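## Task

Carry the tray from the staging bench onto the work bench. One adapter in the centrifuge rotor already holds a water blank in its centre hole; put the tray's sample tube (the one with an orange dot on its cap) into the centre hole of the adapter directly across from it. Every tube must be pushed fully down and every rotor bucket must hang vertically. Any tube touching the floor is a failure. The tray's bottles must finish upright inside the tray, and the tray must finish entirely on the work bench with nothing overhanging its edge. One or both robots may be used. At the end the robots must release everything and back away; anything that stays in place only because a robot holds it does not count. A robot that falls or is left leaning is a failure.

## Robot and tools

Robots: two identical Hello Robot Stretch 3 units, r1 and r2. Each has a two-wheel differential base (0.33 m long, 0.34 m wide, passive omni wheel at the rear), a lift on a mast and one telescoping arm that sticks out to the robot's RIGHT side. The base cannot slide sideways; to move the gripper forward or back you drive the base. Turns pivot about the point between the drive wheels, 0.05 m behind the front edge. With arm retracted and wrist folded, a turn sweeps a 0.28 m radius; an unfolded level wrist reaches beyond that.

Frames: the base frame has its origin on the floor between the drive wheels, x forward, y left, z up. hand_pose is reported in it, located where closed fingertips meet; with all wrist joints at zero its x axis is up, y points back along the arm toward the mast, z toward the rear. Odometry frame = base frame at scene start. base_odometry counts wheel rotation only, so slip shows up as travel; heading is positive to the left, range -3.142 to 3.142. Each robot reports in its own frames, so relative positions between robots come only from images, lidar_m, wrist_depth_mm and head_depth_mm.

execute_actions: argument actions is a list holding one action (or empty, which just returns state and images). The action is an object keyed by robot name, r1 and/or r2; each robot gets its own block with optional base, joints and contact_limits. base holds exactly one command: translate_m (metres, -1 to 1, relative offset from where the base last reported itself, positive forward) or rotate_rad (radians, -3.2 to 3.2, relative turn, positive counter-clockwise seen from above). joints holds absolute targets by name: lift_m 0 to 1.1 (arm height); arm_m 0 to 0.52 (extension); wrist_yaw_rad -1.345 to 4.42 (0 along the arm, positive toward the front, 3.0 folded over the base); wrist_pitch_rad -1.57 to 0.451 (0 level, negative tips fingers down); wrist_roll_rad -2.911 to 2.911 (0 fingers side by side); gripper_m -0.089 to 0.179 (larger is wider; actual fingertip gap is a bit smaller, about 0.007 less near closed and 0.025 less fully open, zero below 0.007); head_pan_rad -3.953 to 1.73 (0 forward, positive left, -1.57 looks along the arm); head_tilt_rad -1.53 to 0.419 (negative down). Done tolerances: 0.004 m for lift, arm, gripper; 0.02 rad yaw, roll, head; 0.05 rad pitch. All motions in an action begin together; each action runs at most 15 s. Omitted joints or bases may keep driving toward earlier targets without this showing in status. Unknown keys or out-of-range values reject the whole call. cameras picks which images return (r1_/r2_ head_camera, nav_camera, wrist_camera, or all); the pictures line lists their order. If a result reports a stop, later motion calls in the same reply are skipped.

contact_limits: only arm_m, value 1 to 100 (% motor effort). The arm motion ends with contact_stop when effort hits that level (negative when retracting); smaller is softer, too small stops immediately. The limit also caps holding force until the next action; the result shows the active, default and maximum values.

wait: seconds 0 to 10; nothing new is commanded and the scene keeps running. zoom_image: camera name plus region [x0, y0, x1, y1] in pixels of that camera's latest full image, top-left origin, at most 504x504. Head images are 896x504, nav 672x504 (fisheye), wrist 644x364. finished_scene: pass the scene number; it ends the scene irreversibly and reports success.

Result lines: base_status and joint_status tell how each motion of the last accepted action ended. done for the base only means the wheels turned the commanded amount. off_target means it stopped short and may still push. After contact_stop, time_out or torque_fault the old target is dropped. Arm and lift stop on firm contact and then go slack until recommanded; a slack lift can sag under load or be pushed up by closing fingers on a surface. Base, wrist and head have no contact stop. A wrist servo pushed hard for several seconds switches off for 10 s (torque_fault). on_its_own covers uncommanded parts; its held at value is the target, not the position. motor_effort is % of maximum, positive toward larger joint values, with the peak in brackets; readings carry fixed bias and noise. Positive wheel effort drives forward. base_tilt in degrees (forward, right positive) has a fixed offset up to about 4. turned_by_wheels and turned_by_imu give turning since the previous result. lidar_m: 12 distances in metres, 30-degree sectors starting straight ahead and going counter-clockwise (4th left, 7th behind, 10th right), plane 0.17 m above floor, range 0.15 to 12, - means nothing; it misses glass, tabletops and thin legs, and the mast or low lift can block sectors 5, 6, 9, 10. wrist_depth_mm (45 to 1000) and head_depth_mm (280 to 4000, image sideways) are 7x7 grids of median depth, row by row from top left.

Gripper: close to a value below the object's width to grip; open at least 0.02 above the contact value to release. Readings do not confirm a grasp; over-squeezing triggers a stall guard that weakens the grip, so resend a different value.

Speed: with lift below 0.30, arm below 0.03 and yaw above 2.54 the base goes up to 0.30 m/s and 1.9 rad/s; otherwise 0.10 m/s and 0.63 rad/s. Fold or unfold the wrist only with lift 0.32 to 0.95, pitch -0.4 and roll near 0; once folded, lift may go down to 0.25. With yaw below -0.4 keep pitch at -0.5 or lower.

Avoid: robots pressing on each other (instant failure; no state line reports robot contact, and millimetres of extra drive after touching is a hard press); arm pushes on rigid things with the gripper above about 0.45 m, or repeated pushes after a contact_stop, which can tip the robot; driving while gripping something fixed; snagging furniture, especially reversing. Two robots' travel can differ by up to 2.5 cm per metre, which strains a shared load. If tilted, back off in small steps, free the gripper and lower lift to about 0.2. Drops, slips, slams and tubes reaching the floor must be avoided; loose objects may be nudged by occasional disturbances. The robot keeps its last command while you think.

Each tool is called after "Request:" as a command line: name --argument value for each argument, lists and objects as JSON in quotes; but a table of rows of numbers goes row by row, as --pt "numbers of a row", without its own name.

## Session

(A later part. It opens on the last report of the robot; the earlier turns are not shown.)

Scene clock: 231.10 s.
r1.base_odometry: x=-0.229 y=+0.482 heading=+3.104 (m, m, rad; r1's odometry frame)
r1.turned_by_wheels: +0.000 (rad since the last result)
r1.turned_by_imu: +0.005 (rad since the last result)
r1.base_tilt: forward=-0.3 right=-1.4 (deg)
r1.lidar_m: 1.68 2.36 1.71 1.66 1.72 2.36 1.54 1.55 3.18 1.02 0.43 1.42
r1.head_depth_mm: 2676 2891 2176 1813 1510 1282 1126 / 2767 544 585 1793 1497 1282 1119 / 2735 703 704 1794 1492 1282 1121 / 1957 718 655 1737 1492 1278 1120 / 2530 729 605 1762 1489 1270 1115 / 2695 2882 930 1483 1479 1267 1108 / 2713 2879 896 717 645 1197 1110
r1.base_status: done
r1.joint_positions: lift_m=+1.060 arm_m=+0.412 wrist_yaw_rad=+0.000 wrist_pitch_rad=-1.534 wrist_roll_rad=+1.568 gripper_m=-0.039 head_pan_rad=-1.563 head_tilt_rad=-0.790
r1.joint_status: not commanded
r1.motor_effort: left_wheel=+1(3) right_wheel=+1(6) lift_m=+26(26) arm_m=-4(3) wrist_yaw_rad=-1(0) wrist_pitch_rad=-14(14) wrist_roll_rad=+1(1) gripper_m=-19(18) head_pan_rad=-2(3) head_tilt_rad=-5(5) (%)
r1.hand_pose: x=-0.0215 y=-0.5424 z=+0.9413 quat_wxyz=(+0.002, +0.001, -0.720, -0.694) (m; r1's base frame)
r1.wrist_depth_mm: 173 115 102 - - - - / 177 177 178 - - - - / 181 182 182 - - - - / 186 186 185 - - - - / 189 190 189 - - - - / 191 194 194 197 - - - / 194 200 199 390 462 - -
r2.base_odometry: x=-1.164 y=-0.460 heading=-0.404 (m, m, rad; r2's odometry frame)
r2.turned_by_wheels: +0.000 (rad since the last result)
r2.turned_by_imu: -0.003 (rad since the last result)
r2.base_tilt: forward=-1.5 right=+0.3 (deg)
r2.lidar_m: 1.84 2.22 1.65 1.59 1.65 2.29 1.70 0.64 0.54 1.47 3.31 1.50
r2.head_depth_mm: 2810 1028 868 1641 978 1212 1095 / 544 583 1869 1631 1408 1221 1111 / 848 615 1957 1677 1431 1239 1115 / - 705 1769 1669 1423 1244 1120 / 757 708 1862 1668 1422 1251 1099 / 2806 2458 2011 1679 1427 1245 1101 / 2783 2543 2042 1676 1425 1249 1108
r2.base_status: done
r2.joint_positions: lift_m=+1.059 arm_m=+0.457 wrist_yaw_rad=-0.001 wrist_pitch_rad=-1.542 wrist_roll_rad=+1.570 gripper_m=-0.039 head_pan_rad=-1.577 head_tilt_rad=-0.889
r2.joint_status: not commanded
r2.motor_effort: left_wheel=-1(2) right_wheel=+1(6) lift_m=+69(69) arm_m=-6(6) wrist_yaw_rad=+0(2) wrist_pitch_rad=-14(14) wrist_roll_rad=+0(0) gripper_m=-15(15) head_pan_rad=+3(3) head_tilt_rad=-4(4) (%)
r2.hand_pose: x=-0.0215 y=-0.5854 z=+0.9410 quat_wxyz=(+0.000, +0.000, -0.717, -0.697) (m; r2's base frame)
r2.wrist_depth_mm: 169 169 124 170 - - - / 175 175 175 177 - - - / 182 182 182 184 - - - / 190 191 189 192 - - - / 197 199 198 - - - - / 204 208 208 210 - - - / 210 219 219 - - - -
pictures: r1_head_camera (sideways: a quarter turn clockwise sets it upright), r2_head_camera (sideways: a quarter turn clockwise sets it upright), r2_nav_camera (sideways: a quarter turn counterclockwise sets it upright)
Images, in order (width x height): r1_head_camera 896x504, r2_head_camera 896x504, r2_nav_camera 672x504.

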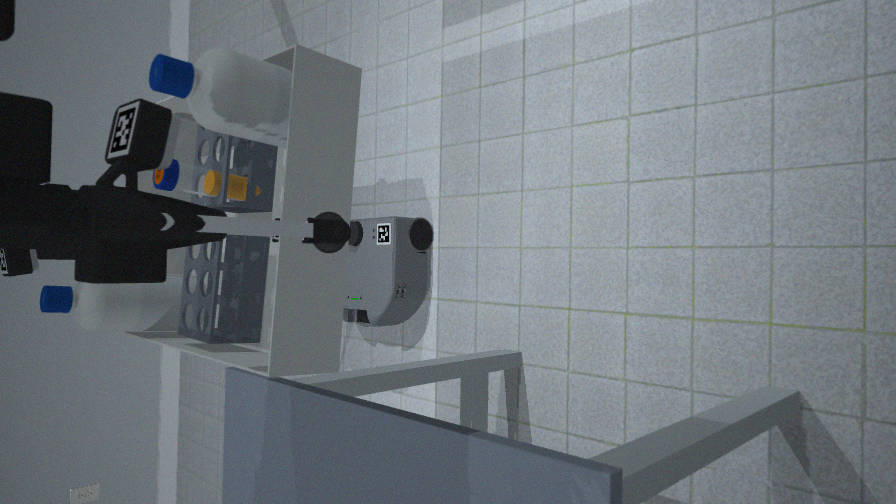

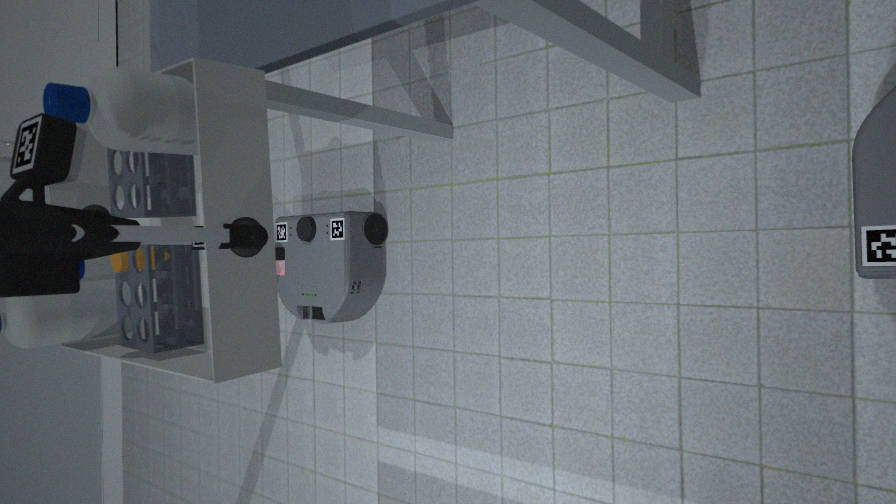

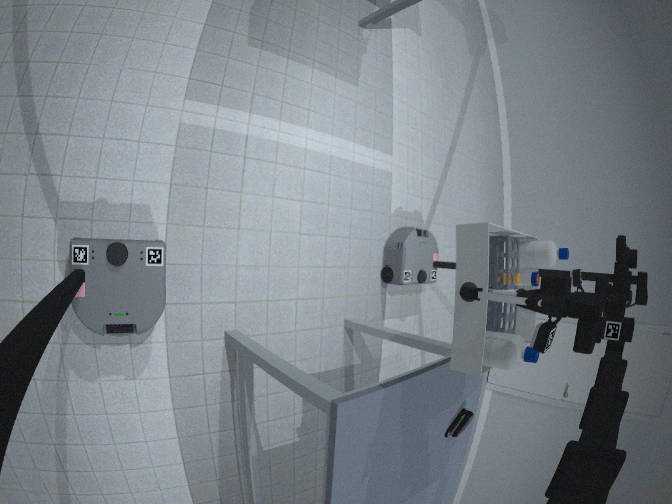

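Request:
execute_actions --actions '[{"r1":{"base":{"translate_m":-0.7},"joints":{"head_pan_rad":-1.9}},"r2":{"base":{"translate_m":0.7},"joints":{"head_pan_rad":-1.2}}}]' --cameras '["r1_head_camera","r2_head_camera","r2_nav_camera"]'

Scene clock: 245.37 s.
r1.base_odometry: x=+0.471 y=+0.456 heading=+3.104 (m, m, rad; r1's odometry frame)
r1.turned_by_wheels: +0.000 (rad since the last result)
r1.turned_by_imu: +0.008 (rad since the last result)
r1.base_tilt: forward=-0.3 right=-1.3 (deg)
r1.lidar_m: 2.37 2.33 1.73 1.66 1.72 2.37 2.25 0.88 1.28 1.47 1.36 0.99
r1.head_depth_mm: - 1267 2048 1756 1500 1285 1126 / - 3017 2252 1740 1514 1287 1121 / - 2976 2262 1793 1489 1279 1125 / 2857 2988 2017 1790 1484 1280 1113 / 2732 550 602 1774 1474 1272 1113 / 2678 697 643 1714 1475 1262 1111 / - 697 576 1699 1471 1269 1109
r1.base_status: done
r1.joint_positions: lift_m=+1.060 arm_m=+0.412 wrist_yaw_rad=+0.000 wrist_pitch_rad=-1.527 wrist_roll_rad=+1.568 gripper_m=-0.039 head_pan_rad=-1.893 head_tilt_rad=-0.790
r1.joint_status: all done
r1.motor_effort: left_wheel=+1(3) right_wheel=+2(4) lift_m=+25(25) arm_m=-3(3) wrist_yaw_rad=+0(0) wrist_pitch_rad=-17(18) wrist_roll_rad=+1(0) gripper_m=-18(19) head_pan_rad=-3(20) head_tilt_rad=-5(5) (%)
r1.hand_pose: x=-0.0215 y=-0.5443 z=+0.9412 quat_wxyz=(+0.002, +0.001, -0.722, -0.692) (m; r1's base frame)
r1.wrist_depth_mm: 175 174 102 162 - - - / 177 178 178 179 - - - / 180 183 182 183 - - - / 187 187 186 - - - - / 188 191 190 - - - - / 193 196 196 196 - - - / 196 200 200 - - - -
r2.base_odometry: x=-0.520 y=-0.735 heading=-0.404 (m, m, rad; r2's odometry frame)
r2.turned_by_wheels: +0.000 (rad since the last result)
r2.turned_by_imu: -0.005 (rad since the last result)
r2.base_tilt: forward=-1.5 right=+0.3 (deg)
r2.lidar_m: 1.82 2.23 1.64 1.58 1.65 2.26 1.75 1.10 1.48 1.48 1.32 0.86
r2.head_depth_mm: 748 697 1732 1653 1415 1235 1099 / 2744 698 1708 1661 1429 1243 1097 / 2883 2529 2036 1659 1433 1250 1109 / 2994 2559 2001 1657 1418 1240 1099 / 3025 2548 2030 1674 1431 1244 1105 / 3209 1406 1903 1643 1427 1240 1109 / 3301 1125 2013 1665 1395 1242 1106
r2.base_status: done
r2.joint_positions: lift_m=+1.059 arm_m=+0.457 wrist_yaw_rad=-0.001 wrist_pitch_rad=-1.531 wrist_roll_rad=+1.570 gripper_m=-0.039 head_pan_rad=-1.207 head_tilt_rad=-0.889
r2.joint_status: all done
r2.motor_effort: left_wheel=-1(2) right_wheel=+1(6) lift_m=+69(69) arm_m=-6(6) wrist_yaw_rad=+1(0) wrist_pitch_rad=-19(19) wrist_roll_rad=+1(0) gripper_m=-16(16) head_pan_rad=+3(24) head_tilt_rad=-3(4) (%)
r2.hand_pose: x=-0.0215 y=-0.5882 z=+0.9408 quat_wxyz=(+0.000, +0.000, -0.721, -0.693) (m; r2's base frame)
r2.wrist_depth_mm: 171 170 126 170 - - - / 177 177 175 177 - - - / 184 184 183 184 - - - / 191 192 191 - - - - / 198 202 199 - - - - / 207 211 209 212 - - - / 214 221 220 - - - -
pictures: r1_head_camera (sideways: a quarter turn clockwise sets it upright), r2_head_camera (sideways: a quarter turn clockwise sets it upright), r2_nav_camera (sideways: a quarter turn counterclockwise sets it upright)
Images, in order (width x height): r1_head_camera 896x504, r2_head_camera 896x504, r2_nav_camera 672x504.

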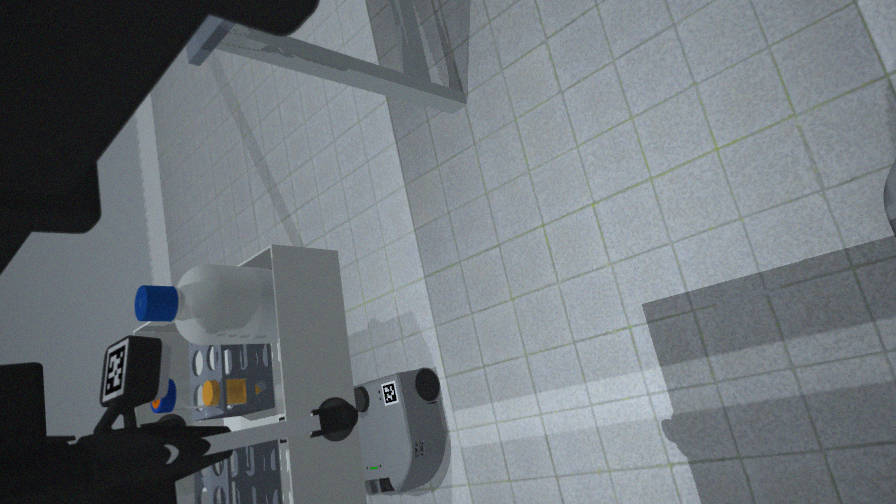

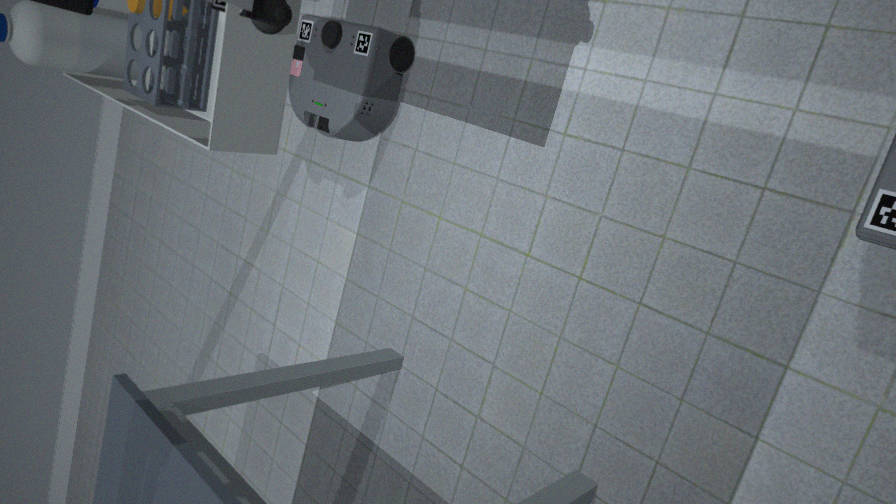

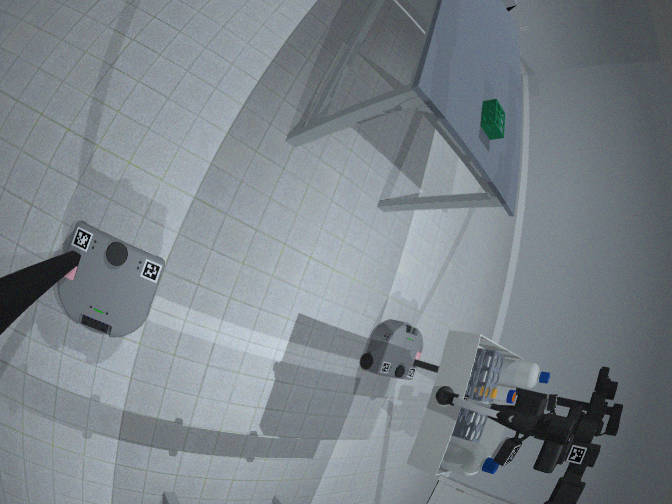

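Request:
execute_actions --actions '[{"r1":{"base":{"translate_m":-0.7},"joints":{"arm_m":0.418}},"r2":{"base":{"translate_m":0.7},"joints":{"arm_m":0.463}}}]' --cameras '["r1_head_camera","r2_head_camera","r2_nav_camera","r1_nav_camera"]'

Scene clock: 261.83 s.
r1.base_odometry: x=+1.170 y=+0.429 heading=+3.104 (m, m, rad; r1's odometry frame)
r1.turned_by_wheels: +0.000 (rad since the last result)
r1.turned_by_imu: +0.006 (rad since the last result)
r1.base_tilt: forward=-0.3 right=-1.4 (deg)
r1.lidar_m: 1.66 2.34 1.73 1.67 1.74 2.38 1.57 1.41 0.37 1.00 3.18 1.90
r1.head_depth_mm: - 1150 895 735 1435 1291 1129 / - 1236 919 734 1394 1286 1123 / - 3003 854 730 655 1282 1118 / 2910 2982 821 729 637 1043 1116 / 2726 560 603 764 1451 1267 1113 / 2647 728 697 1720 1487 1266 1109 / - 731 577 1693 1469 1268 1114
r1.base_status: done
r1.joint_positions: lift_m=+1.060 arm_m=+0.418 wrist_yaw_rad=+0.000 wrist_pitch_rad=-1.540 wrist_roll_rad=+1.568 gripper_m=-0.039 head_pan_rad=-1.893 head_tilt_rad=-0.790
r1.joint_status: all done
r1.motor_effort: left_wheel=+0(7) right_wheel=+2(4) lift_m=+25(25) arm_m=+3(0) wrist_yaw_rad=-1(0) wrist_pitch_rad=-10(18) wrist_roll_rad=+1(1) gripper_m=-16(19) head_pan_rad=-3(3) head_tilt_rad=-4(5) (%)
r1.hand_pose: x=-0.0215 y=-0.5461 z=+0.9414 quat_wxyz=(+0.001, +0.001, -0.718, -0.696) (m; r1's base frame)
r1.wrist_depth_mm: 175 177 103 162 313 318 - / 180 181 183 185 324 325 - / 181 185 187 188 - - - / 188 190 191 193 - - - / 190 193 195 - - - - / 194 198 199 - - - - / 197 202 205 - - - -
r2.base_odometry: x=+0.123 y=-1.011 heading=-0.404 (m, m, rad; r2's odometry frame)
r2.turned_by_wheels: +0.000 (rad since the last result)
r2.turned_by_imu: -0.004 (rad since the last result)
r2.base_tilt: forward=-1.5 right=+0.2 (deg)
r2.lidar_m: 2.10 2.23 1.64 1.58 1.64 2.25 1.76 1.77 3.30 0.45 0.48 0.66
r2.head_depth_mm: 749 699 1702 1670 1414 1252 1101 / 2755 709 768 693 1430 1239 1101 / 2881 1037 817 696 1339 1193 1113 / 3026 1030 817 713 1436 1224 1107 / 3017 1041 819 728 1428 1235 1103 / 3134 1039 820 1556 1395 1241 1100 / 3232 1038 820 1586 1366 1246 1105
r2.base_status: done
r2.joint_positions: lift_m=+1.059 arm_m=+0.463 wrist_yaw_rad=-0.001 wrist_pitch_rad=-1.548 wrist_roll_rad=+1.570 gripper_m=-0.039 head_pan_rad=-1.207 head_tilt_rad=-0.889
r2.joint_status: all done
r2.motor_effort: left_wheel=-1(4) right_wheel=+1(5) lift_m=+68(69) arm_m=+2(5) wrist_yaw_rad=+0(0) wrist_pitch_rad=-10(19) wrist_roll_rad=+0(0) gripper_m=-15(16) head_pan_rad=+3(3) head_tilt_rad=-4(3) (%)
r2.hand_pose: x=-0.0215 y=-0.5891 z=+0.9411 quat_wxyz=(+0.000, +0.000, -0.715, -0.699) (m; r2's base frame)
r2.wrist_depth_mm: 170 170 123 169 - - - / 176 177 175 177 - - - / 182 185 181 184 - - - / 191 192 190 191 677 - - / 196 201 199 - 352 - - / 206 210 209 290 364 - - / 212 220 219 377 381 - -
pictures: r1_head_camera (sideways: a quarter turn clockwise sets it upright), r1_nav_camera (sideways: a quarter turn counterclockwise sets it upright), r2_head_camera (sideways: a quarter turn clockwise sets it upright), r2_nav_camera (sideways: a quarter turn counterclockwise sets it upright)
Images, in order (width x height): r1_head_camera 896x504, r1_nav_camera 672x504, r2_head_camera 896x504, r2_nav_camera 672x504.

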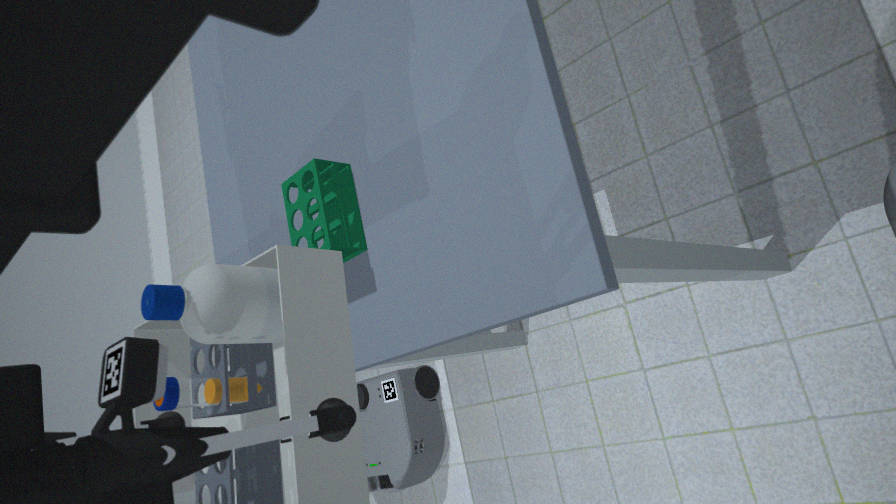

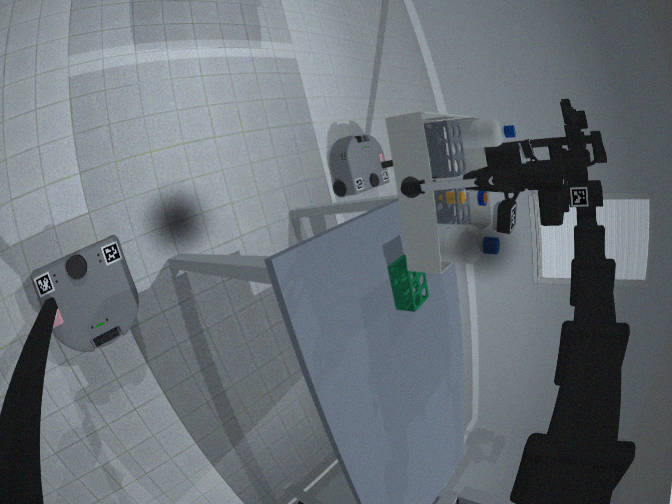

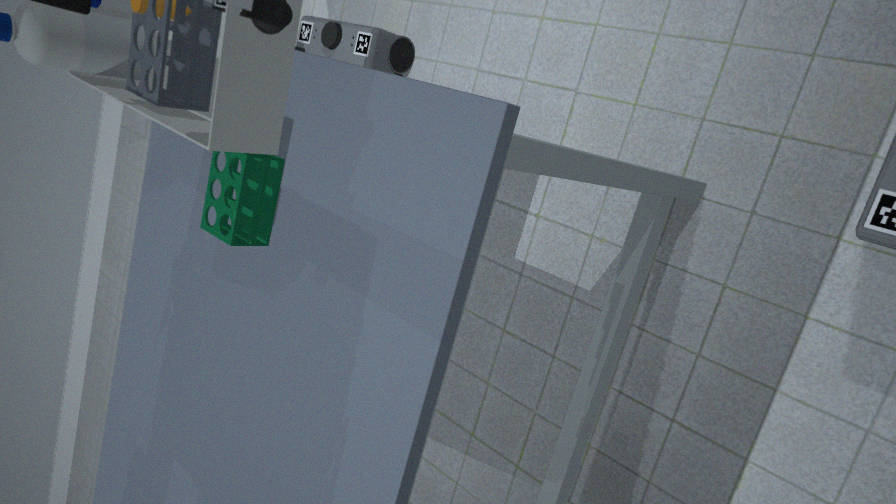

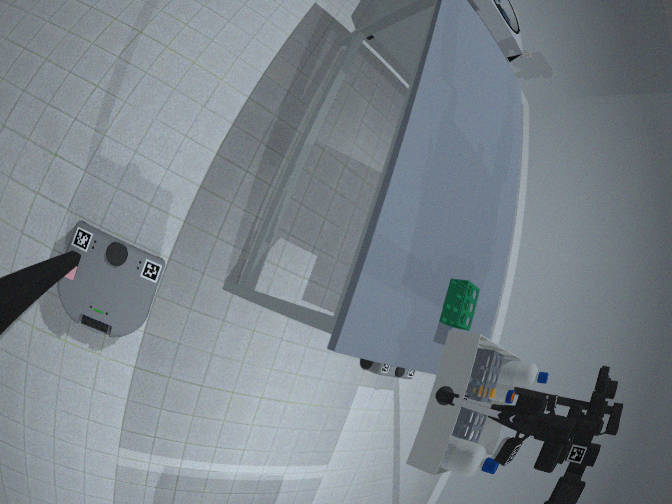

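Request:
execute_actions --actions '[{"r1":{"base":{"translate_m":-0.85},"joints":{"head_pan_rad":-1.57,"lift_m":1.08}},"r2":{"base":{"translate_m":0.85},"joints":{"head_pan_rad":-1.57,"lift_m":1.08}}}]' --cameras '["r1_head_camera","r2_head_camera","r2_nav_camera","r1_nav_camera"]'

Scene clock: 276.13 s.
r1.base_odometry: x=+2.020 y=+0.397 heading=+3.103 (m, m, rad; r1's odometry frame)
r1.turned_by_wheels: +0.000 (rad since the last result)
r1.turned_by_imu: +0.007 (rad since the last result)
r1.base_tilt: forward=-0.3 right=-1.3 (deg)
r1.lidar_m: 2.49 2.35 1.73 1.68 1.75 2.41 1.19 0.77 1.02 0.99 1.04 0.78
r1.head_depth_mm: 2697 2910 891 736 614 1286 1133 / 2630 529 584 735 610 1284 1126 / 2628 708 603 731 609 1282 1120 / - 713 819 727 605 1273 1116 / 2542 709 592 723 604 1264 1114 / 2657 2862 844 722 601 1267 1115 / 2658 2876 895 717 601 1268 1107
r1.base_status: done
r1.joint_positions: lift_m=+1.079 arm_m=+0.418 wrist_yaw_rad=+0.000 wrist_pitch_rad=-1.550 wrist_roll_rad=+1.569 gripper_m=-0.039 head_pan_rad=-1.577 head_tilt_rad=-0.790
r1.joint_status: all done
r1.motor_effort: left_wheel=-1(6) right_wheel=+2(3) lift_m=+26(29) arm_m=+3(3) wrist_yaw_rad=-1(1) wrist_pitch_rad=-6(11) wrist_roll_rad=-1(0) gripper_m=-16(16) head_pan_rad=+3(20) head_tilt_rad=-5(5) (%)
r1.hand_pose: x=-0.0215 y=-0.5436 z=+0.9615 quat_wxyz=(+0.001, +0.000, -0.714, -0.700) (m; r1's base frame)
r1.wrist_depth_mm: 174 175 102 159 333 338 - / 178 180 181 184 346 348 - / 181 184 186 189 356 359 - / 187 188 190 193 368 - - / 189 193 194 - 381 - - / 193 197 198 390 399 - - / 196 201 204 401 410 - -
r2.base_odometry: x=+0.905 y=-1.345 heading=-0.404 (m, m, rad; r2's odometry frame)
r2.turned_by_wheels: +0.000 (rad since the last result)
r2.turned_by_imu: -0.004 (rad since the last result)
r2.base_tilt: forward=-1.5 right=+0.3 (deg)
r2.lidar_m: 2.68 2.24 1.64 1.58 1.64 2.24 2.61 0.66 0.48 0.46 0.48 0.66
r2.head_depth_mm: 2784 961 818 692 1423 1196 1100 / 527 573 814 694 1427 1201 1108 / 826 611 816 690 1424 1192 1115 / 702 612 819 693 1419 1189 1116 / 770 612 821 694 1423 1197 1101 / 2846 1036 819 694 1429 1199 1100 / 2809 1037 822 696 1424 1196 1109
r2.base_status: done
r2.joint_positions: lift_m=+1.079 arm_m=+0.463 wrist_yaw_rad=-0.001 wrist_pitch_rad=-1.562 wrist_roll_rad=+1.572 gripper_m=-0.039 head_pan_rad=-1.563 head_tilt_rad=-0.889
r2.joint_status: all done
r2.motor_effort: left_wheel=-1(3) right_wheel=+1(5) lift_m=+71(70) arm_m=+1(2) wrist_yaw_rad=+2(1) wrist_pitch_rad=-4(11) wrist_roll_rad=-1(1) gripper_m=-14(15) head_pan_rad=-3(27) head_tilt_rad=-3(5) (%)
r2.hand_pose: x=-0.0215 y=-0.5856 z=+0.9613 quat_wxyz=(+0.000, -0.001, -0.710, -0.704) (m; r2's base frame)
r2.wrist_depth_mm: 167 168 122 169 331 - - / 175 175 174 175 340 344 - / 181 182 182 184 353 - - / 189 190 189 190 365 - - / 195 200 197 - 378 - - / 203 209 207 388 387 - - / 209 218 217 406 405 - -
pictures: r1_head_camera (sideways: a quarter turn clockwise sets it upright), r1_nav_camera (sideways: a quarter turn counterclockwise sets it upright), r2_head_camera (sideways: a quarter turn clockwise sets it upright), r2_nav_camera (sideways: a quarter turn counterclockwise sets it upright)
Images, in order (width x height): r1_head_camera 896x504, r1_nav_camera 672x504, r2_head_camera 896x504, r2_nav_camera 672x504.

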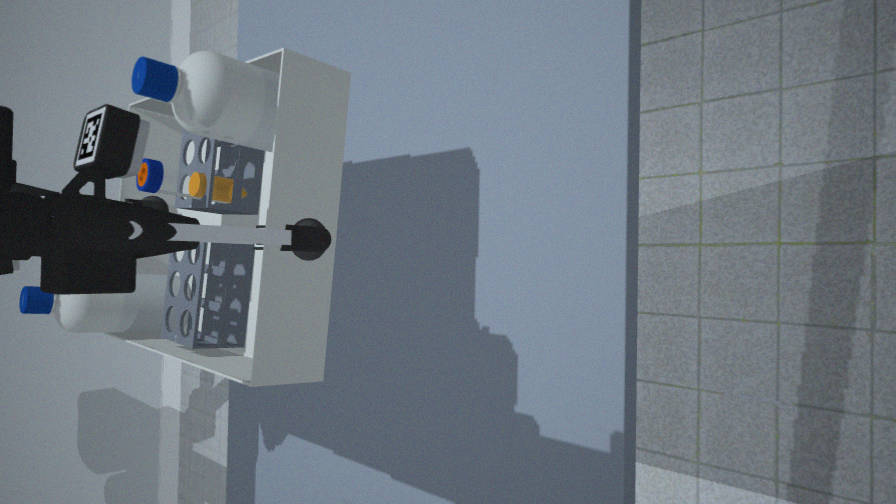

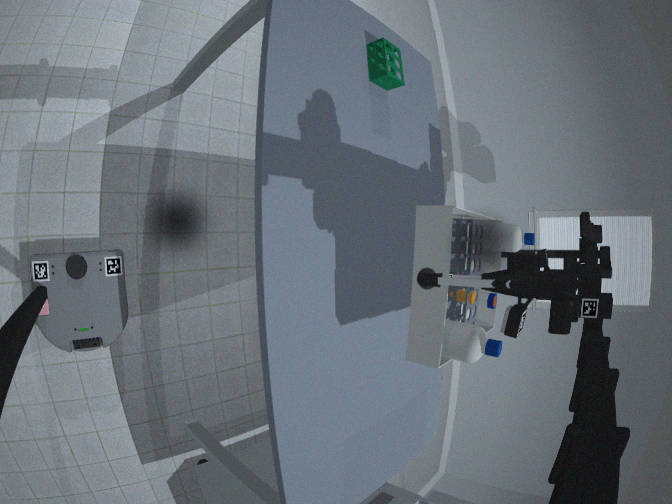

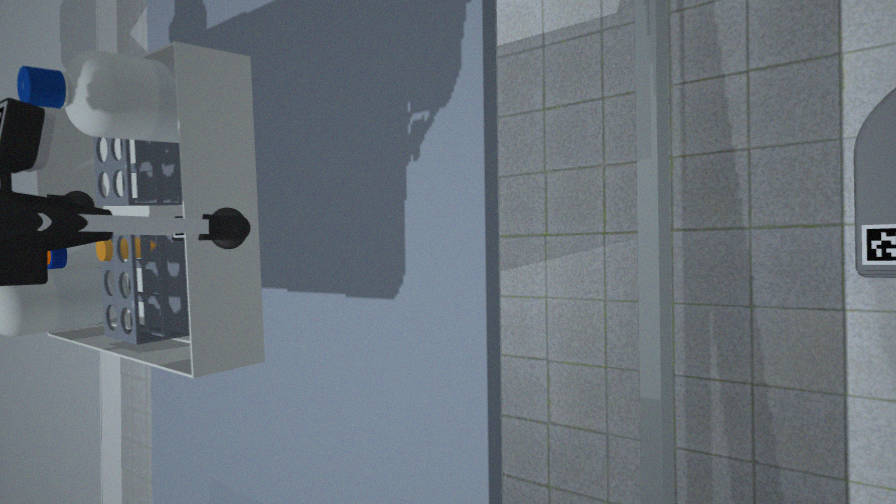

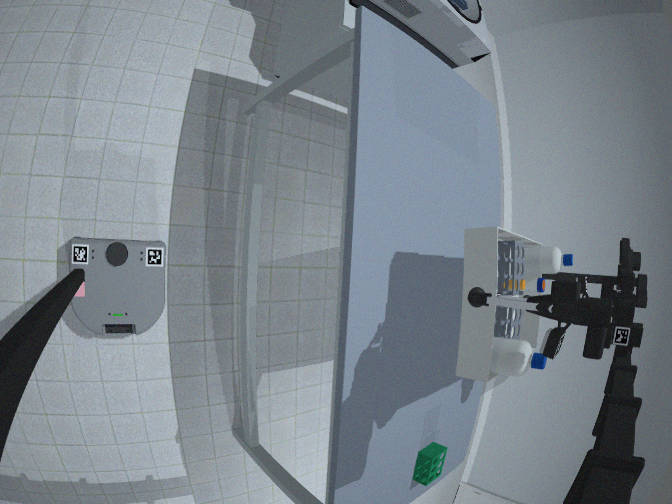

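Request:
execute_actions --actions '[{"r1":{"joints":{"arm_m":0.368,"lift_m":0.93}},"r2":{"joints":{"arm_m":0.513,"lift_m":0.93}}}]' --cameras '[]'

Request:
execute_actions --actions '[{"r1":{"joints":{"lift_m":0.906}},"r2":{"joints":{"lift_m":0.907}}}]' --cameras '[]'

Request:
execute_actions --actions '[{"r1":{"joints":{"gripper_m":0.07}},"r2":{"joints":{"gripper_m":0.07}}}]' --cameras '[]'

Request:
execute_actions --actions '[{"r1":{"joints":{"lift_m":1.1}},"r2":{"joints":{"lift_m":1.1}}}]' --cameras '["r1_head_camera","r1_wrist_camera","r2_head_camera","r1_nav_camera"]'

Scene clock: 286.93 s.
r1.base_odometry: x=+2.020 y=+0.397 heading=+3.103 (m, m, rad; r1's odometry frame)
r1.turned_by_wheels: +0.000 (rad since the last result)
r1.turned_by_imu: +0.001 (rad since the last result)
r1.base_tilt: forward=-0.2 right=-1.3 (deg)
r1.lidar_m: 2.49 2.35 1.73 1.67 1.74 2.41 1.18 0.77 1.03 0.99 1.03 0.78
r1.head_depth_mm: 2704 2958 - 737 612 1284 1127 / 2626 - 604 658 610 1283 1122 / 697 - 788 671 608 1283 1122 / 700 2776 - 670 606 1273 1117 / 2673 2826 773 671 604 1270 1115 / 2674 2877 898 702 601 1270 1111 / 2678 2919 892 719 601 1268 1107
r1.base_status: not commanded
r1.joint_positions: lift_m=+0.930 arm_m=+0.368 wrist_yaw_rad=+0.000 wrist_pitch_rad=-1.551 wrist_roll_rad=+1.570 gripper_m=-0.039 head_pan_rad=-1.577 head_tilt_rad=-0.790
r1.joint_status: all done
r1.motor_effort: left_wheel=-1(1) right_wheel=+2(2) lift_m=+18(25) arm_m=-3(3) wrist_yaw_rad=+0(0) wrist_pitch_rad=-5(6) wrist_roll_rad=+0(1) gripper_m=-17(16) head_pan_rad=+2(2) head_tilt_rad=-5(5) (%)
r1.hand_pose: x=-0.0215 y=-0.4940 z=+0.8121 quat_wxyz=(+0.001, +0.000, -0.714, -0.700) (m; r1's base frame)
r1.wrist_depth_mm: 174 175 103 160 192 195 949 / 178 180 182 184 199 200 969 / 182 184 186 189 205 205 996 / 187 188 190 192 212 213 - / 188 192 194 - 218 221 - / 193 196 198 225 228 229 - / 196 202 204 231 236 238 -
r2.base_odometry: x=+0.905 y=-1.345 heading=-0.404 (m, m, rad; r2's odometry frame)
r2.turned_by_wheels: +0.000 (rad since the last result)
r2.turned_by_imu: +0.000 (rad since the last result)
r2.base_tilt: forward=-1.5 right=+0.3 (deg)
r2.lidar_m: 2.69 2.24 1.64 1.58 1.63 2.24 2.60 0.66 0.48 0.46 0.48 0.66
r2.head_depth_mm: 2682 - 771 694 1435 1199 1087 / - 799 751 695 1416 1199 1112 / - 837 762 695 1429 1198 1116 / 2711 891 763 696 1411 1191 1119 / 2769 927 772 694 1429 1202 1103 / 2813 1033 817 697 1428 1195 1100 / 2798 1041 819 694 1426 1198 1102
r2.base_status: not commanded
r2.joint_positions: lift_m=+0.930 arm_m=+0.513 wrist_yaw_rad=-0.001 wrist_pitch_rad=-1.564 wrist_roll_rad=+1.572 gripper_m=-0.039 head_pan_rad=-1.563 head_tilt_rad=-0.889
r2.joint_status: all done
r2.motor_effort: left_wheel=+0(0) right_wheel=+1(1) lift_m=+28(70) arm_m=+3(2) wrist_yaw_rad=+0(0) wrist_pitch_rad=-3(4) wrist_roll_rad=+0(1) gripper_m=-15(15) head_pan_rad=-3(3) head_tilt_rad=-4(4) (%)
r2.hand_pose: x=-0.0215 y=-0.6349 z=+0.8127 quat_wxyz=(-0.001, -0.001, -0.709, -0.705) (m; r2's base frame)
r2.wrist_depth_mm: 168 168 122 168 191 190 189 / 173 175 174 176 195 195 195 / 181 182 181 183 203 202 202 / 189 190 189 191 209 209 207 / 195 199 198 - 215 214 215 / 202 209 207 221 224 223 224 / 210 218 217 229 232 231 232
pictures: none
No camera images: the call's "cameras" was empty. Leave "cameras" out to get every camera's image.

Scene clock: 288.30 s.
r1.base_odometry: x=+2.020 y=+0.397 heading=+3.103 (m, m, rad; r1's odometry frame)
r1.turned_by_wheels: +0.000 (rad since the last result)
r1.turned_by_imu: +0.000 (rad since the last result)
r1.base_tilt: forward=-0.3 right=-1.4 (deg)
r1.lidar_m: 2.48 2.35 1.73 1.67 1.74 2.41 1.19 0.77 1.03 1.00 1.04 0.78
r1.head_depth_mm: 2670 2906 - - 598 1289 1127 / 2670 - 831 660 610 1285 1123 / 2533 - 764 672 609 1278 1123 / 703 2819 - 688 606 1279 1112 / 2650 2878 823 686 604 1276 1113 / 2713 2882 901 704 602 1270 1112 / 2664 2909 893 718 599 1265 1106
r1.base_status: not commanded
r1.joint_positions: lift_m=+0.910 arm_m=+0.368 wrist_yaw_rad=+0.000 wrist_pitch_rad=-1.556 wrist_roll_rad=+1.570 gripper_m=-0.039 head_pan_rad=-1.577 head_tilt_rad=-0.791
r1.joint_status: lift_m contact_stop (moved -0.020 of -0.024)
r1.on_its_own: lift_m is slack since a contact_stop, until your next command for it (your +0.906 is given up)
r1.motor_effort: left_wheel=-2(3) right_wheel=+3(5) lift_m=+19(19) arm_m=-2(2) wrist_yaw_rad=+0(0) wrist_pitch_rad=-2(5) wrist_roll_rad=+0(0) gripper_m=-16(17) head_pan_rad=+3(3) head_tilt_rad=-4(4) (%)
r1.hand_pose: x=-0.0215 y=-0.4926 z=+0.7925 quat_wxyz=(+0.001, +0.000, -0.712, -0.702) (m; r1's base frame)
r1.wrist_depth_mm: 168 167 101 172 175 177 179 / 172 174 175 177 180 182 184 / 177 180 182 183 186 188 191 / 185 186 188 190 193 195 - / 188 192 192 - 200 201 - / 194 198 200 205 207 208 - / 199 206 209 211 215 217 -
r2.base_odometry: x=+0.905 y=-1.345 heading=-0.404 (m, m, rad; r2's odometry frame)
r2.turned_by_wheels: +0.000 (rad since the last result)
r2.turned_by_imu: +0.000 (rad since the last result)
r2.base_tilt: forward=-1.5 right=+0.3 (deg)
r2.lidar_m: 2.69 2.24 1.63 1.58 1.64 2.25 2.60 0.66 0.48 0.46 0.48 0.66
r2.head_depth_mm: 2861 - - 686 1426 1219 1093 / - 878 750 695 1426 1194 1113 / - 871 764 696 1420 1202 1116 / 2717 879 767 695 1426 1204 1118 / 2710 929 771 694 1427 1200 1100 / 2802 1034 821 695 1432 1195 1103 / 2794 1039 822 697 1418 1201 1106
r2.base_status: not commanded
r2.joint_positions: lift_m=+0.910 arm_m=+0.513 wrist_yaw_rad=-0.001 wrist_pitch_rad=-1.570 wrist_roll_rad=+1.572 gripper_m=-0.039 head_pan_rad=-1.563 head_tilt_rad=-0.889
r2.joint_status: lift_m contact_stop (moved -0.021 of -0.023)
r2.on_its_own: lift_m is slack since a contact_stop, until your next command for it
r2.motor_effort: left_wheel=-2(2) right_wheel=+2(3) lift_m=+41(41) arm_m=+2(3) wrist_yaw_rad=+0(2) wrist_pitch_rad=+0(3) wrist_roll_rad=-1(1) gripper_m=-14(14) head_pan_rad=-3(3) head_tilt_rad=-3(3) (%)
r2.hand_pose: x=-0.0215 y=-0.6336 z=+0.7921 quat_wxyz=(-0.001, -0.001, -0.707, -0.707) (m; r2's base frame)
r2.wrist_depth_mm: 171 171 123 172 174 173 173 / 176 176 176 177 178 178 178 / 182 183 182 183 184 183 183 / 188 188 188 189 190 190 189 / 193 195 195 - 196 196 196 / 199 201 202 204 203 203 202 / 203 209 208 209 211 211 210
pictures: none
No camera images: the call's "cameras" was empty. Leave "cameras" out to get every camera's image.

not run: a stop came earlier in this reply.

not run: a stop came earlier in this reply.

Landed.

Request:
execute_actions --actions '[{"r1":{"joints":{"gripper_m":0.07,"lift_m":0.915}},"r2":{"joints":{"gripper_m":0.07,"lift_m":0.915}}}]' --cameras '[]'

Request:
execute_actions --actions '[{"r1":{"joints":{"lift_m":1.1}},"r2":{"joints":{"lift_m":1.1}}}]' --cameras '["r1_head_camera","r1_wrist_camera","r2_head_camera","r1_nav_camera","r2_wrist_camera"]'

Scene clock: 296.20 s.
r1.base_odometry: x=+2.020 y=+0.397 heading=+3.104 (m, m, rad; r1's odometry frame)
r1.turned_by_wheels: +0.000 (rad since the last result)
r1.turned_by_imu: +0.001 (rad since the last result)
r1.base_tilt: forward=-0.3 right=-1.4 (deg)
r1.lidar_m: 2.49 2.36 1.73 1.68 1.75 2.41 1.19 0.77 1.03 0.99 1.04 0.78
r1.head_depth_mm: 2696 2902 - - 597 1289 1127 / 2685 - 787 661 611 1279 1120 / 1635 - 774 673 609 1278 1120 / 704 2857 - 687 606 1277 1115 / 2671 2879 820 685 603 1270 1115 / 2662 2893 898 702 602 1270 1112 / 2677 2884 894 719 600 1259 1108
r1.base_status: not commanded
r1.joint_positions: lift_m=+0.915 arm_m=+0.368 wrist_yaw_rad=+0.000 wrist_pitch_rad=-1.553 wrist_roll_rad=+1.570 gripper_m=+0.070 head_pan_rad=-1.577 head_tilt_rad=-0.791
r1.joint_status: all done
r1.motor_effort: left_wheel=-1(2) right_wheel=+1(3) lift_m=+22(27) arm_m=-2(3) wrist_yaw_rad=+0(0) wrist_pitch_rad=-5(6) wrist_roll_rad=+0(1) gripper_m=+1(78) head_pan_rad=+3(2) head_tilt_rad=-5(5) (%)
r1.hand_pose: x=-0.0215 y=-0.4935 z=+0.7968 quat_wxyz=(+0.001, +0.000, -0.713, -0.701) (m; r1's base frame)
r1.wrist_depth_mm: 171 173 100 168 179 180 182 / 175 178 178 180 184 186 189 / 181 183 185 187 190 192 195 / 188 189 191 193 196 199 - / 192 196 197 200 203 205 - / 197 202 206 208 212 212 - / 201 210 212 215 218 221 -
r2.base_odometry: x=+0.905 y=-1.345 heading=-0.404 (m, m, rad; r2's odometry frame)
r2.turned_by_wheels: +0.000 (rad since the last result)
r2.turned_by_imu: +0.000 (rad since the last result)
r2.base_tilt: forward=-1.5 right=+0.3 (deg)
r2.lidar_m: 2.69 2.24 1.63 1.58 1.64 2.24 2.60 0.66 0.48 0.46 0.48 0.66
r2.head_depth_mm: 2798 - - 684 1429 1202 1105 / - 876 751 694 1413 1198 1110 / - 873 765 694 1437 1202 1119 / 2693 873 752 695 1425 1196 1123 / 2772 929 773 693 1436 1199 1108 / 2867 1038 819 697 1426 1200 1100 / 2839 1032 819 698 1424 1203 1099
r2.base_status: not commanded
r2.joint_positions: lift_m=+0.914 arm_m=+0.513 wrist_yaw_rad=-0.001 wrist_pitch_rad=-1.565 wrist_roll_rad=+1.572 gripper_m=+0.070 head_pan_rad=-1.563 head_tilt_rad=-0.889
r2.joint_status: all done
r2.motor_effort: left_wheel=+0(2) right_wheel=+0(2) lift_m=+64(75) arm_m=+2(2) wrist_yaw_rad=+1(1) wrist_pitch_rad=-3(3) wrist_roll_rad=-1(0) gripper_m=+0(81) head_pan_rad=-3(3) head_tilt_rad=-4(4) (%)
r2.hand_pose: x=-0.0215 y=-0.6349 z=+0.7966 quat_wxyz=(-0.001, -0.001, -0.709, -0.705) (m; r2's base frame)
r2.wrist_depth_mm: 174 174 122 174 175 175 175 / 179 180 180 180 181 181 180 / 183 186 185 186 187 186 186 / 191 192 191 192 193 192 192 / 195 198 197 199 198 199 199 / 200 206 206 206 208 206 205 / 208 213 212 213 214 214 213
pictures: none
No camera images: the call's "cameras" was empty. Leave "cameras" out to get every camera's image.

Scene clock: 298.70 s.
r1.base_odometry: x=+2.020 y=+0.397 heading=+3.104 (m, m, rad; r1's odometry frame)
r1.turned_by_wheels: +0.000 (rad since the last result)
r1.turned_by_imu: +0.001 (rad since the last result)
r1.base_tilt: forward=-0.3 right=-1.3 (deg)
r1.lidar_m: 2.49 2.34 1.73 1.68 1.74 2.42 1.19 0.77 1.03 0.99 1.04 0.78
r1.head_depth_mm: 2706 2918 925 737 613 1290 1125 / 2638 2879 888 660 611 1283 1126 / 2642 2890 802 675 608 1276 1123 / - 2835 805 686 605 1274 1114 / 2658 2881 820 685 603 1267 1117 / 2673 2897 897 703 601 1268 1111 / 2672 2886 893 719 600 1267 1106
r1.base_status: not commanded
r1.joint_positions: lift_m=+1.100 arm_m=+0.368 wrist_yaw_rad=+0.000 wrist_pitch_rad=-1.553 wrist_roll_rad=+1.570 gripper_m=+0.070 head_pan_rad=-1.577 head_tilt_rad=-0.791
r1.joint_status: all done
r1.motor_effort: left_wheel=+0(1) right_wheel=+1(1) lift_m=+22(24) arm_m=-2(2) wrist_yaw_rad=-1(1) wrist_pitch_rad=-4(5) wrist_roll_rad=+0(0) gripper_m=+1(2) head_pan_rad=+2(3) head_tilt_rad=-5(5) (%)
r1.hand_pose: x=-0.0215 y=-0.4935 z=+0.9818 quat_wxyz=(+0.001, +0.000, -0.713, -0.701) (m; r1's base frame)
r1.wrist_depth_mm: 341 314 215 348 355 - - / 352 323 355 363 367 - - / 364 310 372 373 377 - - / 376 341 383 388 389 - - / 351 333 395 400 407 - - / 363 353 408 413 423 - - / 419 426 426 432 441 - -
r2.base_odometry: x=+0.905 y=-1.345 heading=-0.404 (m, m, rad; r2's odometry frame)
r2.turned_by_wheels: +0.000 (rad since the last result)
r2.turned_by_imu: +0.000 (rad since the last result)
r2.base_tilt: forward=-1.6 right=+0.3 (deg)
r2.lidar_m: 2.69 2.24 1.63 1.58 1.64 2.24 2.60 0.65 0.48 0.46 0.48 0.66
r2.head_depth_mm: 2874 1033 815 693 1439 1199 1098 / 2868 988 751 692 1418 1202 1100 / 2841 964 760 694 1430 1198 1117 / 2740 880 767 695 1420 1192 1115 / 2747 926 773 693 1423 1195 1105 / 2832 1034 822 694 1418 1200 1103 / 2818 1030 821 697 1425 1195 1102
r2.base_status: not commanded
r2.joint_positions: lift_m=+1.099 arm_m=+0.513 wrist_yaw_rad=-0.001 wrist_pitch_rad=-1.565 wrist_roll_rad=+1.572 gripper_m=+0.070 head_pan_rad=-1.563 head_tilt_rad=-0.889
r2.joint_status: all done
r2.motor_effort: left_wheel=+0(0) right_wheel=+0(0) lift_m=+63(62) arm_m=+2(2) wrist_yaw_rad=+0(1) wrist_pitch_rad=-2(3) wrist_roll_rad=-1(0) gripper_m=+1(0) head_pan_rad=-3(3) head_tilt_rad=-3(3) (%)
r2.hand_pose: x=-0.0215 y=-0.6349 z=+0.9809 quat_wxyz=(-0.001, -0.001, -0.709, -0.705) (m; r2's base frame)
r2.wrist_depth_mm: 348 295 217 346 352 350 - / 362 326 359 359 357 361 - / 376 342 371 371 374 371 - / 362 324 380 386 381 392 - / 368 339 391 399 394 - - / 373 348 355 409 416 - - / 433 427 433 424 429 - -
pictures: r1_head_camera (sideways: a quarter turn clockwise sets it upright), r1_nav_camera (sideways: a quarter turn counterclockwise sets it upright), r1_wrist_camera, r2_head_camera (sideways: a quarter turn clockwise sets it upright), r2_wrist_camera
Images, in order (width x height): r1_head_camera 896x504, r1_nav_camera 672x504, r1_wrist_camera 644x364, r2_head_camera 896x504, r2_wrist_camera 644x364.

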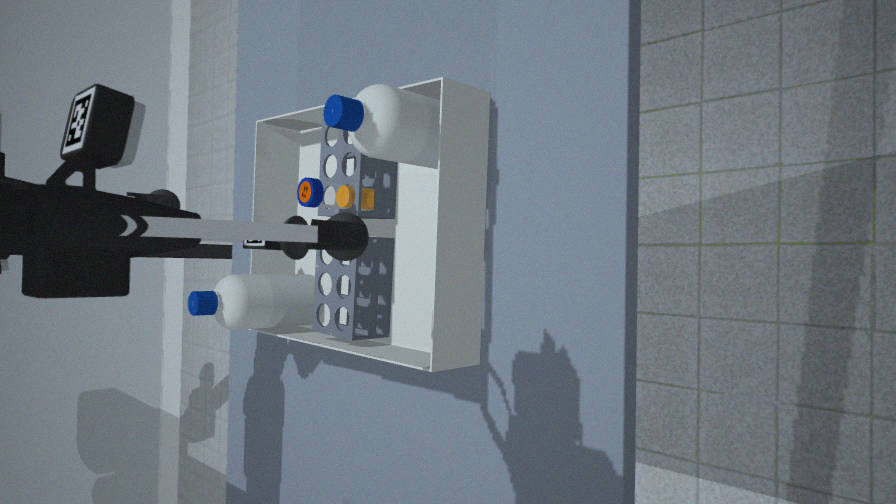

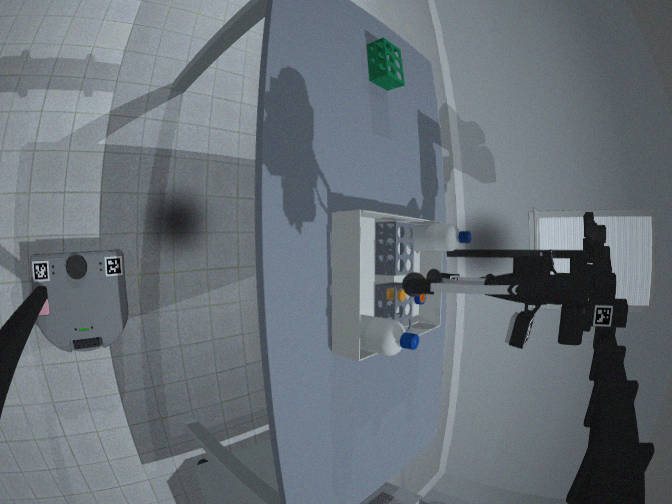

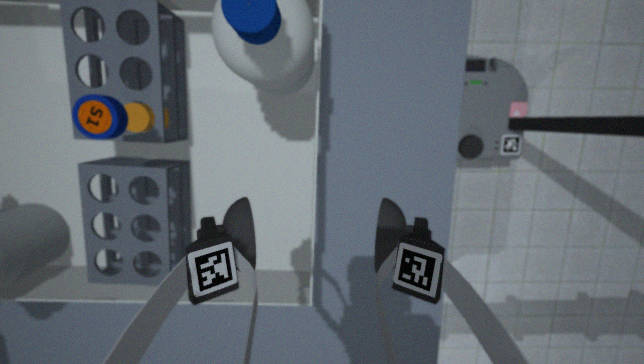

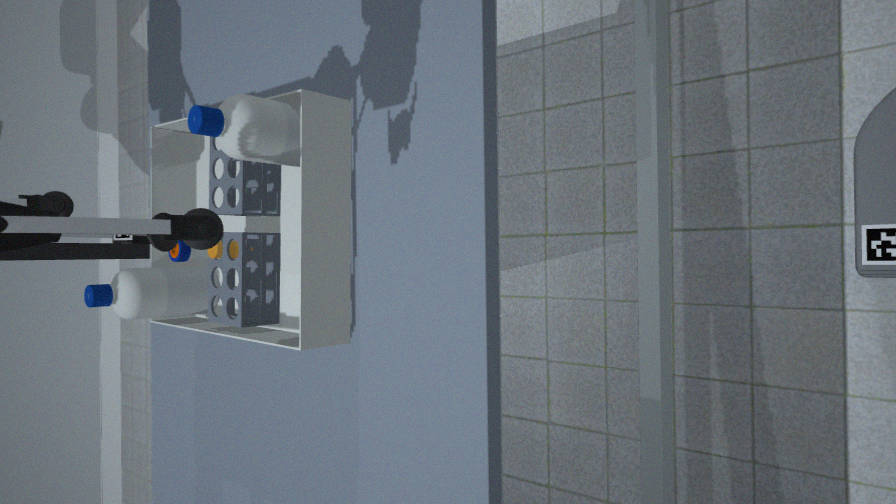

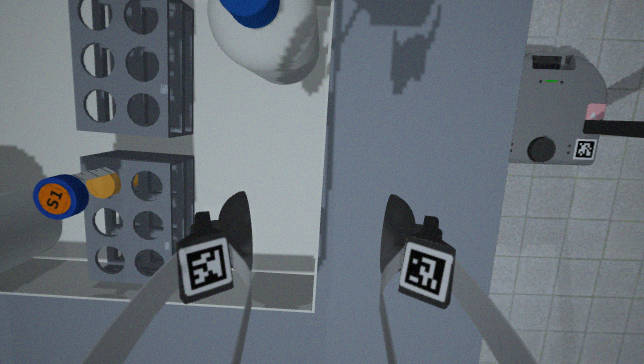

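Request:
execute_actions --actions '[{"r1":{"base":{"translate_m":-0.05},"joints":{"wrist_roll_rad":0,"arm_m":0.52,"wrist_pitch_rad":-1.51,"gripper_m":0.075}},"r2":{"joints":{"arm_m":0.0}}}]' --cameras '["r1_head_camera","r1_wrist_camera"]'

Scene clock: 317.77 s.
r1.base_odometry: x=+2.070 y=+0.395 heading=+3.103 (m, m, rad; r1's odometry frame)
r1.turned_by_wheels: +0.000 (rad since the last result)
r1.turned_by_imu: +0.002 (rad since the last result)
r1.base_tilt: forward=-0.3 right=-1.4 (deg)
r1.lidar_m: 2.54 2.36 1.73 1.67 1.75 2.41 1.18 0.72 1.03 0.99 1.03 0.82
r1.head_depth_mm: 2673 2884 922 735 611 1289 1129 / 2668 2864 918 714 612 1280 1117 / 2656 2868 822 652 608 1283 1117 / - 2898 801 687 607 1276 1117 / 2675 2907 821 684 603 1271 1115 / 2658 2901 867 682 601 1273 1112 / 2669 2897 893 718 599 1266 1109
r1.base_status: done
r1.joint_positions: lift_m=+1.100 arm_m=+0.519 wrist_yaw_rad=+0.000 wrist_pitch_rad=-1.512 wrist_roll_rad=+0.004 gripper_m=+0.075 head_pan_rad=-1.577 head_tilt_rad=-0.791
r1.joint_status: all done
r1.motor_effort: left_wheel=+0(5) right_wheel=+1(3) lift_m=+22(22) arm_m=+4(3) wrist_yaw_rad=+0(0) wrist_pitch_rad=+1(3) wrist_roll_rad=-2(3) gripper_m=+1(32) head_pan_rad=+3(3) head_tilt_rad=-5(4) (%)
r1.hand_pose: x=-0.0216 y=-0.6549 z=+0.9812 quat_wxyz=(+0.513, +0.484, -0.515, -0.486) (m; r1's base frame)
r1.wrist_depth_mm: 348 273 349 356 355 365 371 / 358 356 361 366 366 374 379 / 366 314 314 368 353 385 389 / 374 373 321 320 327 397 399 / 382 384 389 394 397 407 412 / 397 395 395 401 284 411 422 / 407 406 373 377 260 428 432
r2.base_odometry: x=+0.905 y=-1.345 heading=-0.404 (m, m, rad; r2's odometry frame)
r2.turned_by_wheels: +0.000 (rad since the last result)
r2.turned_by_imu: +0.000 (rad since the last result)
r2.base_tilt: forward=-1.5 right=+0.3 (deg)
r2.lidar_m: 2.69 2.23 1.64 1.58 1.63 2.24 2.60 0.66 0.48 0.46 0.48 0.66
r2.head_depth_mm: - - - - 1383 1196 1102 / - - - - - 1206 1101 / - - - - - 1219 - / 2746 881 769 - - 1202 1119 / 2787 928 773 - 1370 1190 1102 / 2856 1038 822 698 1429 1196 1112 / 2841 1036 818 696 1435 1205 1106
r2.base_status: not commanded
r2.joint_positions: lift_m=+1.099 arm_m=+0.002 wrist_yaw_rad=+0.000 wrist_pitch_rad=-1.565 wrist_roll_rad=+1.572 gripper_m=+0.070 head_pan_rad=-1.563 head_tilt_rad=-0.889
r2.joint_status: all done
joint sent to its limit — the command would take r2.arm_m past its lower limit, so that joint was sent only as far as its limit.
r2.motor_effort: left_wheel=+0(0) right_wheel=+0(0) lift_m=+63(62) arm_m=-5(7) wrist_yaw_rad=+0(1) wrist_pitch_rad=-3(3) wrist_roll_rad=-1(0) gripper_m=+0(0) head_pan_rad=-3(3) head_tilt_rad=-3(3) (%)
r2.hand_pose: x=-0.0215 y=-0.1237 z=+0.9809 quat_wxyz=(+0.000, -0.001, -0.709, -0.705) (m; r2's base frame)
r2.wrist_depth_mm: 366 - - - - - - / 375 - - - - - - / 380 - - - - - - / 393 - - - - - - / 407 - - - - - - / 418 - - - - - - / 434 - - - - - -
pictures: r1_head_camera (sideways: a quarter turn clockwise sets it upright), r1_wrist_camera
Images, in order (width x height): r1_head_camera 896x504, r1_wrist_camera 644x364.

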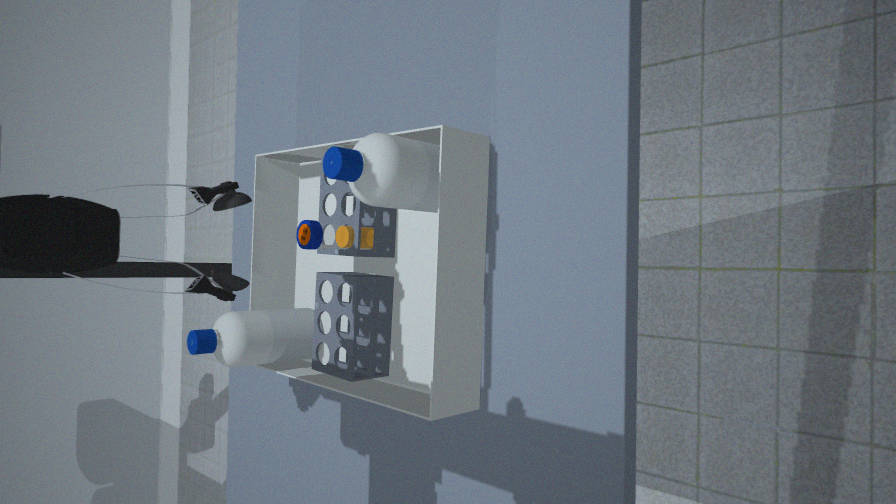

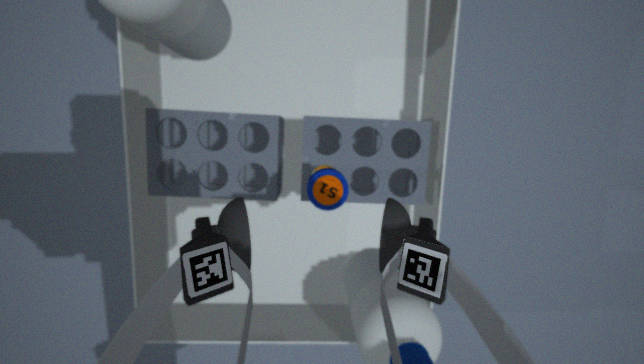

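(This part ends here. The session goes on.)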